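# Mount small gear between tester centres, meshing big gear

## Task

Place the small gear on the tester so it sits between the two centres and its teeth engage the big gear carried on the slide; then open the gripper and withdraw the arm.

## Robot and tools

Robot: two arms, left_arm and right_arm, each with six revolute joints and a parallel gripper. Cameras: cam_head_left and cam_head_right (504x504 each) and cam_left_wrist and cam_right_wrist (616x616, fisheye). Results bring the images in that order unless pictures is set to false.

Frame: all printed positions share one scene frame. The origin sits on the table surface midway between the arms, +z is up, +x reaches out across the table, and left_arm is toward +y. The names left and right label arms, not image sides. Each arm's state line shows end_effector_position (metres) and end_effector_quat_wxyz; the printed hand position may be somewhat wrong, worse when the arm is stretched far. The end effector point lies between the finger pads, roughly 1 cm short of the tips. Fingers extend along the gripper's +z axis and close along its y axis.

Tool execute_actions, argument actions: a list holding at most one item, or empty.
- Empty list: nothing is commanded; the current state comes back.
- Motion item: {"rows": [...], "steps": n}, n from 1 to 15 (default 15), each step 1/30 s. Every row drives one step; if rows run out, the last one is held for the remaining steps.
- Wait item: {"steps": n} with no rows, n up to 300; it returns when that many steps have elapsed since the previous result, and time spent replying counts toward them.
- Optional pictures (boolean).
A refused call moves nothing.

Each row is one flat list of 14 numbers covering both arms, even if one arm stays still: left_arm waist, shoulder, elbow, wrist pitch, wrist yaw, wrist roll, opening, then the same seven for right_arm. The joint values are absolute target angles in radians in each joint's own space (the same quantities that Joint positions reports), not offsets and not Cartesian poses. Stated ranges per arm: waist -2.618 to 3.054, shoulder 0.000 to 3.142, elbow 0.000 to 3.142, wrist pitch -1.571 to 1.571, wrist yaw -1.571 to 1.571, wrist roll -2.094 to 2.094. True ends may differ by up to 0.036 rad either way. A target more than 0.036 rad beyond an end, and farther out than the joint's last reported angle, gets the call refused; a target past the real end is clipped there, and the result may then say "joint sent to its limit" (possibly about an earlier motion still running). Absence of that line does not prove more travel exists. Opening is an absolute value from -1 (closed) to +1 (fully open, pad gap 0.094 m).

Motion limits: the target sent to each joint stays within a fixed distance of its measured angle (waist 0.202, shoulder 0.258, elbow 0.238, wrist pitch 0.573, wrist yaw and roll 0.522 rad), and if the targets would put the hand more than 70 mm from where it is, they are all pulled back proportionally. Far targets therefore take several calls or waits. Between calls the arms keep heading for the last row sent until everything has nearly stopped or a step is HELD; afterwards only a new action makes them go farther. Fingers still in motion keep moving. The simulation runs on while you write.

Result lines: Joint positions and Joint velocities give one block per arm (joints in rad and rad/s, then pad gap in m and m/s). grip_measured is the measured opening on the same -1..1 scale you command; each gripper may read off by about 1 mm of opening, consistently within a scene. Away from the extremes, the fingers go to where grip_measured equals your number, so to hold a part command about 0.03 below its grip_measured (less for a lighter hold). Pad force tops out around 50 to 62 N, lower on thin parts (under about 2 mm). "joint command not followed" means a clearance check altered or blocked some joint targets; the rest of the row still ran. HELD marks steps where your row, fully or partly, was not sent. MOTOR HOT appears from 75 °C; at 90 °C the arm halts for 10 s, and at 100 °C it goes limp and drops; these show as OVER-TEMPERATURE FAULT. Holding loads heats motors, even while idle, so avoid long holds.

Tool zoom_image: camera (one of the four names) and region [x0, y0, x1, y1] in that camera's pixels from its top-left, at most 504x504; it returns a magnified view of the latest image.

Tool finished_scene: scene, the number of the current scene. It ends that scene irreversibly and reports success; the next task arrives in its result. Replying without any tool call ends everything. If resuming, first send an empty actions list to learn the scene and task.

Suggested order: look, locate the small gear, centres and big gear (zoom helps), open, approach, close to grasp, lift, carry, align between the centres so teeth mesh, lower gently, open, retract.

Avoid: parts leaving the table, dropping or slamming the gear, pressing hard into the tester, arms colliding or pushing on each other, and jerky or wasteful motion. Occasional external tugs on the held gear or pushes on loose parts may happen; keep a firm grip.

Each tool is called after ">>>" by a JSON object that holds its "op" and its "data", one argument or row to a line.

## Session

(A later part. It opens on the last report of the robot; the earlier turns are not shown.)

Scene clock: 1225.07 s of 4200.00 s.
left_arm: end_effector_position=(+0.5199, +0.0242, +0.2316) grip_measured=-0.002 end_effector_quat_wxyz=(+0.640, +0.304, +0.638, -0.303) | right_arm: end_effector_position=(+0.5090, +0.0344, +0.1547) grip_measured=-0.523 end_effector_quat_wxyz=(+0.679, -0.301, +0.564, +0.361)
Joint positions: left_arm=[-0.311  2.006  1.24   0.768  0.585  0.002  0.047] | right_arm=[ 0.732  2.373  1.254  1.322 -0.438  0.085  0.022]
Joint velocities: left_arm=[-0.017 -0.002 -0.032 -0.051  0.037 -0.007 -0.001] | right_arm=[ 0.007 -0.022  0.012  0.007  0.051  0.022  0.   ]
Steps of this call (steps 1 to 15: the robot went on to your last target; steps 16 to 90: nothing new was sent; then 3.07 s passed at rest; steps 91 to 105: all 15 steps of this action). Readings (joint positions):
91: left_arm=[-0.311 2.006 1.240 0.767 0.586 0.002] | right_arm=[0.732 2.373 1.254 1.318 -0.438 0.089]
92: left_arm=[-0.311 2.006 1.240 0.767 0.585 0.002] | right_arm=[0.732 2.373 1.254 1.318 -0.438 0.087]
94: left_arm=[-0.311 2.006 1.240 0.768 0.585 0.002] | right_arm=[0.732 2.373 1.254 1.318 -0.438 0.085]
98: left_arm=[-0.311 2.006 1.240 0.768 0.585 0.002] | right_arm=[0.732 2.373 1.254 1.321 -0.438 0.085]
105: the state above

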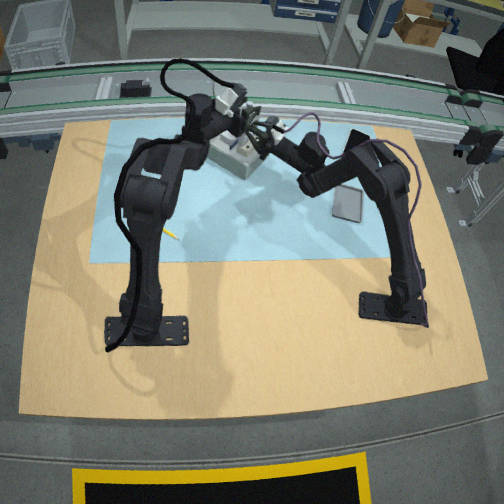

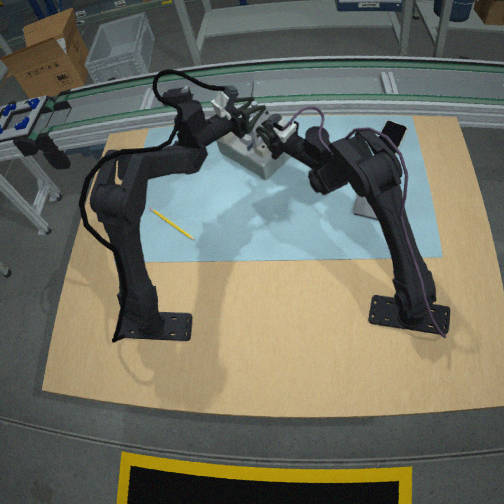

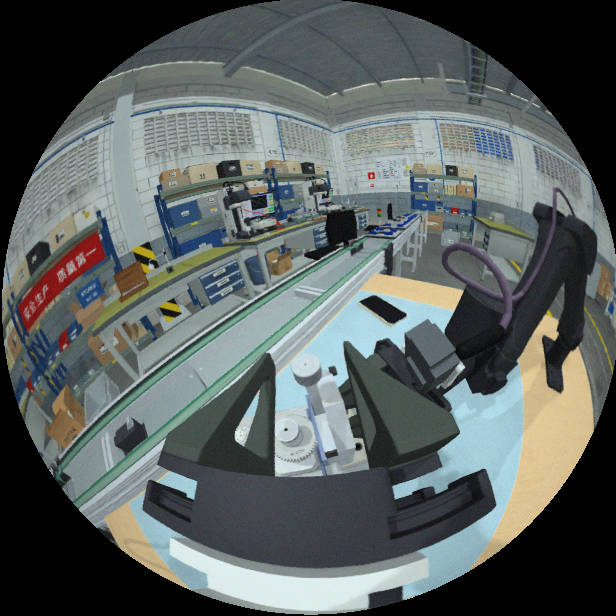

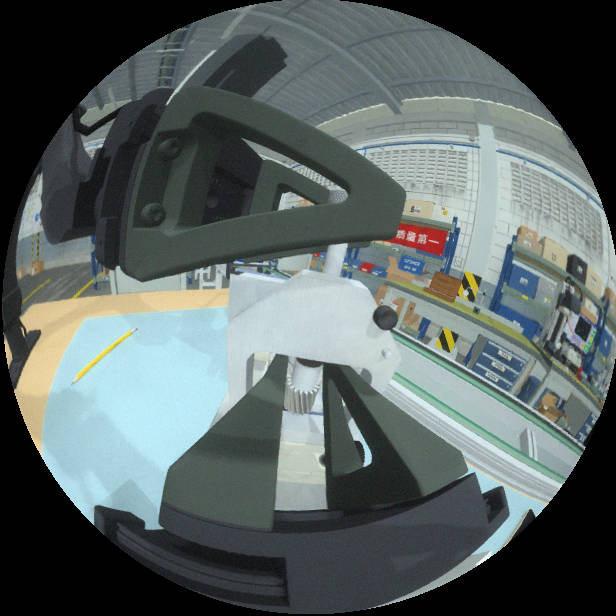

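>>> {"op": "execute_actions", "data": {
  "actions": [
    {"rows":[[-0.30,1.96,1.21,0.79,0.60,0,0,0.72,2.34,1.232,1.35,-0.45,0.085,-0.52],[-0.29,1.945,1.19,0.795,0.61,0,0,0.717,2.335,1.219,1.359,-0.453,0.085,-0.52],[-0.28,1.93,1.17,0.80,0.62,0,0,0.714,2.33,1.206,1.367,-0.456,0.085,-0.52],[-0.27,1.915,1.15,0.805,0.63,0,0,0.711,2.325,1.193,1.376,-0.459,0.085,-0.52],[-0.26,1.90,1.13,0.81,0.64,0,0,0.708,2.32,1.18,1.384,-0.462,0.085,-0.52],[-0.25,1.885,1.11,0.815,0.65,0,0,0.705,2.315,1.167,1.393,-0.465,0.085,-0.52],[-0.24,1.87,1.09,0.82,0.66,0,0,0.702,2.31,1.154,1.401,-0.468,0.085,-0.52],[-0.23,1.855,1.07,0.825,0.67,0,0,0.699,2.305,1.141,1.41,-0.471,0.085,-0.52],[-0.22,1.84,1.05,0.83,0.68,0,0,0.696,2.30,1.128,1.418,-0.474,0.085,-0.52],[-0.21,1.825,1.03,0.835,0.69,0,0,0.693,2.295,1.115,1.427,-0.477,0.085,-0.52],[-0.20,1.81,1.01,0.84,0.70,0,0,0.69,2.29,1.102,1.435,-0.48,0.085,-0.52],[-0.19,1.795,0.99,0.845,0.71,0,0,0.687,2.285,1.089,1.444,-0.483,0.085,-0.52],[-0.18,1.78,0.97,0.85,0.72,0,0,0.684,2.28,1.076,1.452,-0.486,0.085,-0.52],[-0.175,1.765,0.94,0.855,0.73,0,0,0.682,2.275,1.063,1.46,-0.489,0.085,-0.52],[-0.17,1.75,0.915,0.86,0.74,0,0,0.68,2.27,1.05,1.47,-0.49,0.085,-0.52]],"steps":15}
  ],
  "pictures": false
}}

>>> {"op": "execute_actions", "data": {
  "actions": [
    {"steps":15}
  ]
}}

>>> {"op": "zoom_image", "data": {
  "camera": "cam_right_wrist",
  "region": [230, 260, 390, 420]
}}

>>> {"op": "zoom_image", "data": {
  "camera": "cam_left_wrist",
  "region": [230, 300, 400, 470]
}}

Scene clock: 1243.23 s of 4200.00 s.
left_arm: end_effector_position=(+0.4766, +0.0898, +0.2427) grip_measured=-0.002 end_effector_quat_wxyz=(+0.649, +0.299, +0.635, -0.293) | right_arm: end_effector_position=(+0.4880, +0.0041, +0.1512) grip_measured=-0.523 end_effector_quat_wxyz=(+0.681, -0.303, +0.563, +0.357)
Joint positions: left_arm=[-0.182  1.793  0.976  0.837  0.69   0.002  0.047] | right_arm=[ 0.694  2.307  1.085  1.428 -0.473  0.085  0.022]
Joint velocities: left_arm=[ 0.208 -0.466 -0.696  0.11   0.271 -0.037 -0.002] | right_arm=[-0.085 -0.129 -0.369  0.183 -0.154  0.051  0.   ]
Steps of this call (steps 1 to 15: the robot went on to your last target; steps 16 to 90: nothing new was sent; then 14.67 s passed at rest; steps 91 to 105: all 15 steps of this action). Readings (joint positions):
91: left_arm=[-0.310 2.004 1.237 0.769 0.585 0.002] | right_arm=[0.732 2.373 1.254 1.324 -0.440 0.085]
92: left_arm=[-0.309 1.997 1.229 0.771 0.588 0.002] | right_arm=[0.732 2.371 1.250 1.329 -0.440 0.085]
94: left_arm=[-0.299 1.970 1.196 0.777 0.600 0.002] | right_arm=[0.730 2.363 1.229 1.341 -0.444 0.085]
98: left_arm=[-0.257 1.902 1.119 0.796 0.631 0.002] | right_arm=[0.719 2.342 1.176 1.372 -0.455 0.085]
105: the state above

Scene clock: 1243.73 s of 4200.00 s.
left_arm: end_effector_position=(+0.4642, +0.0914, +0.2382) grip_measured=-0.002 end_effector_quat_wxyz=(+0.643, +0.308, +0.632, -0.304) | right_arm: end_effector_position=(+0.4832, +0.0006, +0.1552) grip_measured=-0.523 end_effector_quat_wxyz=(+0.686, -0.306, +0.554, +0.359)
Joint positions: left_arm=[-0.171  1.77   0.931  0.852  0.732  0.002  0.047] | right_arm=[ 0.69   2.3    1.064  1.464 -0.485  0.085  0.022]
Joint velocities: left_arm=[-0.012  0.012 -0.017 -0.022 -0.066 -0.066  0.   ] | right_arm=[ 0.002  0.032 -0.012 -0.066 -0.051  0.037  0.   ]
Steps of this call (steps 1 to 15: the robot went on to your last target). Readings (joint positions):
1: left_arm=[-0.176 1.780 0.955 0.841 0.699 0.002] | right_arm=[0.692 2.304 1.074 1.436 -0.476 0.085]
2: left_arm=[-0.173 1.772 0.942 0.844 0.706 0.002] | right_arm=[0.690 2.301 1.067 1.442 -0.478 0.085]
4: left_arm=[-0.171 1.770 0.933 0.846 0.717 0.002] | right_arm=[0.690 2.300 1.064 1.451 -0.480 0.085]
8: left_arm=[-0.171 1.770 0.931 0.849 0.727 0.002] | right_arm=[0.690 2.300 1.064 1.459 -0.483 0.085]
15: the state above

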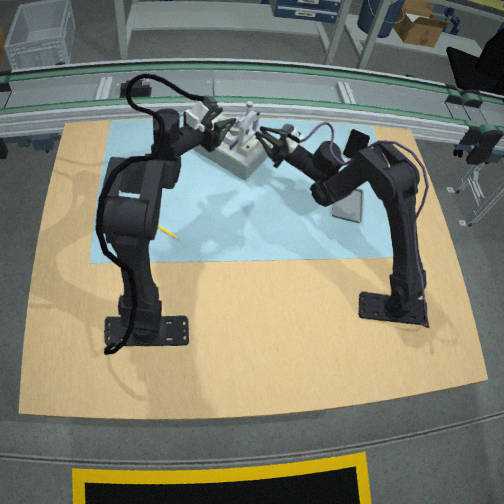

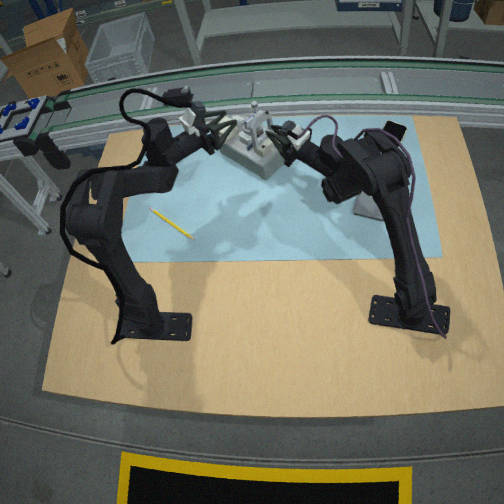

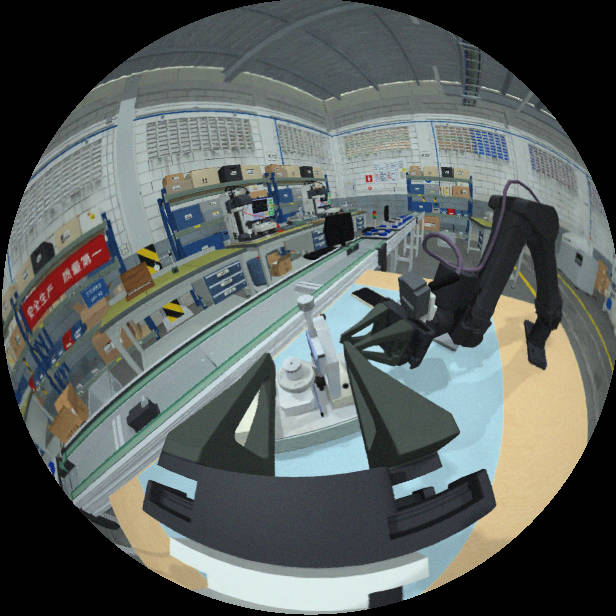

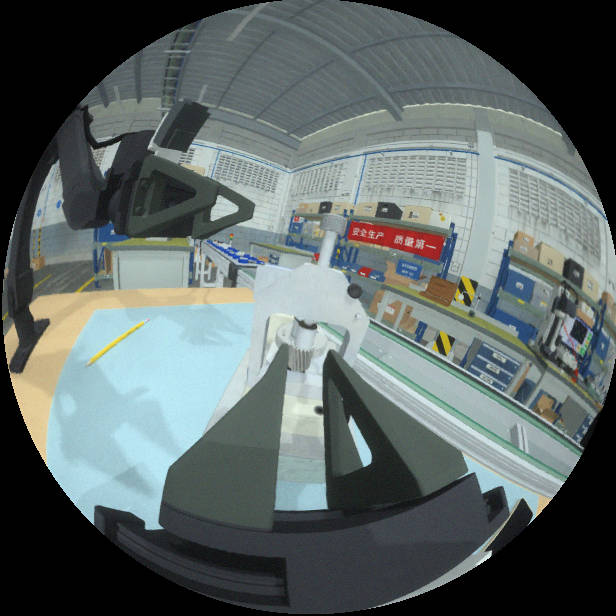

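Region (230, 260, 390, 420) of cam_right_wrist's 616x616 image, scaled by 3.150, with more detail than that image has.

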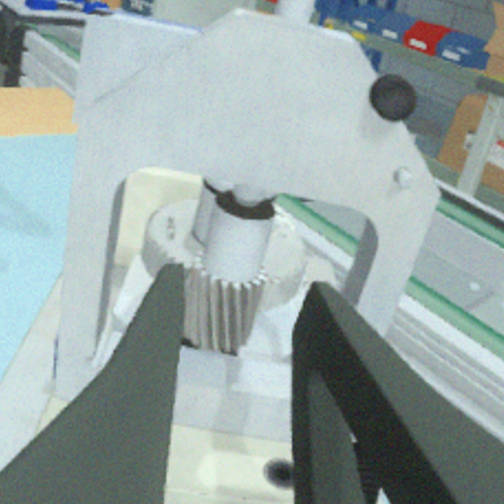

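Region (230, 300, 400, 470) of cam_left_wrist's 616x616 image, scaled by 2.965, with more detail than that image has.

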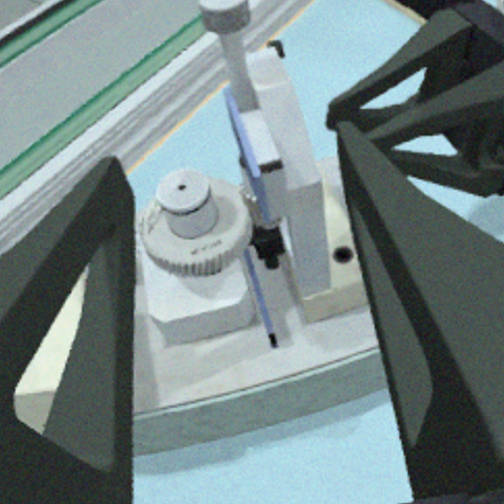

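>>> {"op": "execute_actions", "data": {
  "actions": [
    {"rows":[[-0.1,1.6,0.85,0.8,0.7,0,0,0.64,2.2,0.95,1.5,-0.5,0.085,-0.52],[-0.1,1.6,0.85,0.8,0.7,0,0,0.64,2.2,0.95,1.5,-0.5,0.085,-0.52],[-0.1,1.6,0.85,0.8,0.7,0,0,0.64,2.2,0.95,1.5,-0.5,0.085,-0.52],[-0.05,1.5,0.8,0.75,0.65,0,0,0.6,2.1,0.85,1.5,-0.5,0.085,-0.52],[-0.05,1.5,0.8,0.75,0.65,0,0,0.6,2.1,0.85,1.5,-0.5,0.085,-0.52],[-0.05,1.5,0.8,0.75,0.65,0,0,0.6,2.1,0.85,1.5,-0.5,0.085,-0.52],[0.0,1.4,0.75,0.7,0.6,0,0,0.5,1.95,0.75,1.4,-0.5,0.085,-0.52],[0.0,1.4,0.75,0.7,0.6,0,0,0.5,1.95,0.75,1.4,-0.5,0.085,-0.52],[0.0,1.4,0.75,0.7,0.6,0,0,0.5,1.95,0.75,1.4,-0.5,0.085,-0.52],[0.1,1.3,0.7,0.6,0.6,0,0,0.4,1.75,0.7,1.2,-0.5,0.085,-0.52]],"steps":15}
  ],
  "pictures": false
}}

>>> {"op": "execute_actions", "data": {
  "actions": [
    {"steps":20}
  ]
}}

>>> {"op": "zoom_image", "data": {
  "camera": "cam_head_left",
  "region": [200, 90, 290, 180]
}}

Scene clock: 1255.47 s of 4200.00 s.
left_arm: end_effector_position=(+0.4190, +0.2304, +0.3080) grip_measured=-0.002 end_effector_quat_wxyz=(+0.713, +0.187, +0.655, -0.164) | right_arm: end_effector_position=(+0.4724, -0.1661, +0.2611) grip_measured=-0.523 end_effector_quat_wxyz=(+0.747, -0.223, +0.575, +0.249)
Joint positions: left_arm=[0.103 1.306 0.725 0.667 0.613 0.002 0.047] | right_arm=[ 0.385  1.747  0.718  1.304 -0.49   0.085  0.022]
Joint velocities: left_arm=[-0.012 -0.027 -0.027 -0.315 -0.081 -0.022 -0.001] | right_arm=[-0.022 -0.398  0.007 -0.125  0.022 -0.007  0.001]
Steps of this call (steps 1 to 15: the robot went on to your last target; steps 16 to 90: nothing new was sent; then 8.23 s passed at rest; steps 91 to 105: all 15 steps of this action). Readings (joint positions):
91: left_arm=[-0.165 1.750 0.919 0.840 0.727 0.002] | right_arm=[0.686 2.289 1.047 1.464 -0.486 0.085]
92: left_arm=[-0.151 1.714 0.890 0.821 0.725 0.002] | right_arm=[0.680 2.269 1.012 1.466 -0.490 0.085]
94: left_arm=[-0.111 1.634 0.852 0.798 0.712 0.002] | right_arm=[0.658 2.224 0.950 1.471 -0.494 0.085]
98: left_arm=[-0.026 1.467 0.796 0.763 0.660 0.002] | right_arm=[0.575 2.068 0.806 1.441 -0.503 0.085]
105: the state above

Scene clock: 1256.13 s of 4200.00 s.
left_arm: end_effector_position=(+0.4195, +0.2314, +0.2912) grip_measured=-0.002 end_effector_quat_wxyz=(+0.692, +0.177, +0.679, -0.170) | right_arm: end_effector_position=(+0.4739, -0.1630, +0.2434) grip_measured=-0.523 end_effector_quat_wxyz=(+0.720, -0.221, +0.606, +0.257)
Joint positions: left_arm=[0.103 1.306 0.716 0.61  0.607 0.002 0.047] | right_arm=[ 0.389  1.74   0.713  1.219 -0.495  0.085  0.022]
Joint velocities: left_arm=[ 0.007  0.017 -0.012 -0.022  0.007 -0.022 -0.001] | right_arm=[ 0.012 -0.002 -0.007  0.051  0.022 -0.066  0.   ]
Steps of this call (steps 1 to 20: the robot went on to your last target). Readings (joint positions):
1: left_arm=[0.103 1.306 0.724 0.656 0.611 0.002] | right_arm=[0.386 1.740 0.718 1.303 -0.491 0.085]
2: left_arm=[0.103 1.306 0.721 0.646 0.611 0.002] | right_arm=[0.388 1.740 0.718 1.297 -0.493 0.085]
4: left_arm=[0.103 1.306 0.717 0.630 0.609 0.002] | right_arm=[0.389 1.740 0.715 1.266 -0.494 0.085]
8: left_arm=[0.103 1.306 0.716 0.616 0.608 0.002] | right_arm=[0.389 1.740 0.713 1.234 -0.495 0.085]
20: the state above

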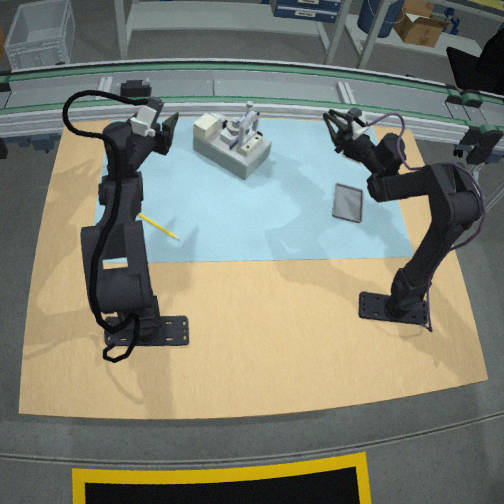

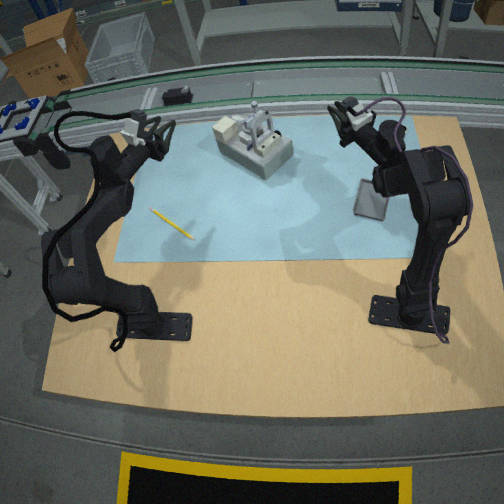

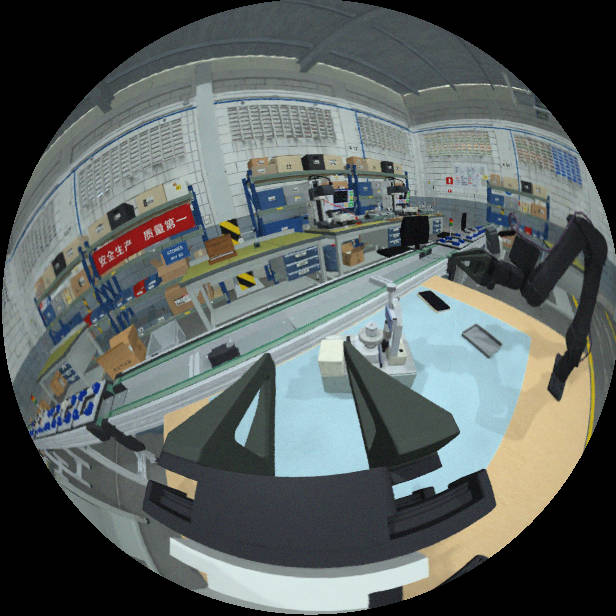

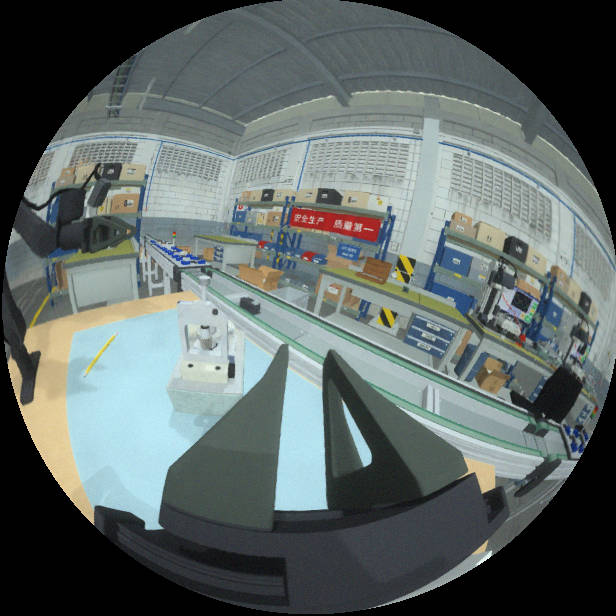

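Region (200, 90, 290, 180) of cam_head_left's 504x504 image, scaled by 5.600, with more detail than that image has.

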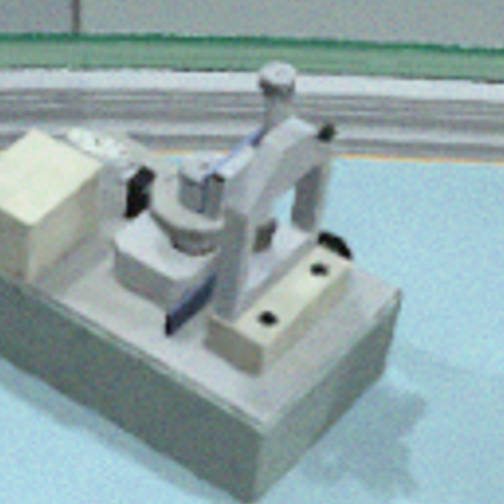

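>>> {"op": "finished_scene", "data": {
  "scene": 1
}}

The scene is finished: the task was done.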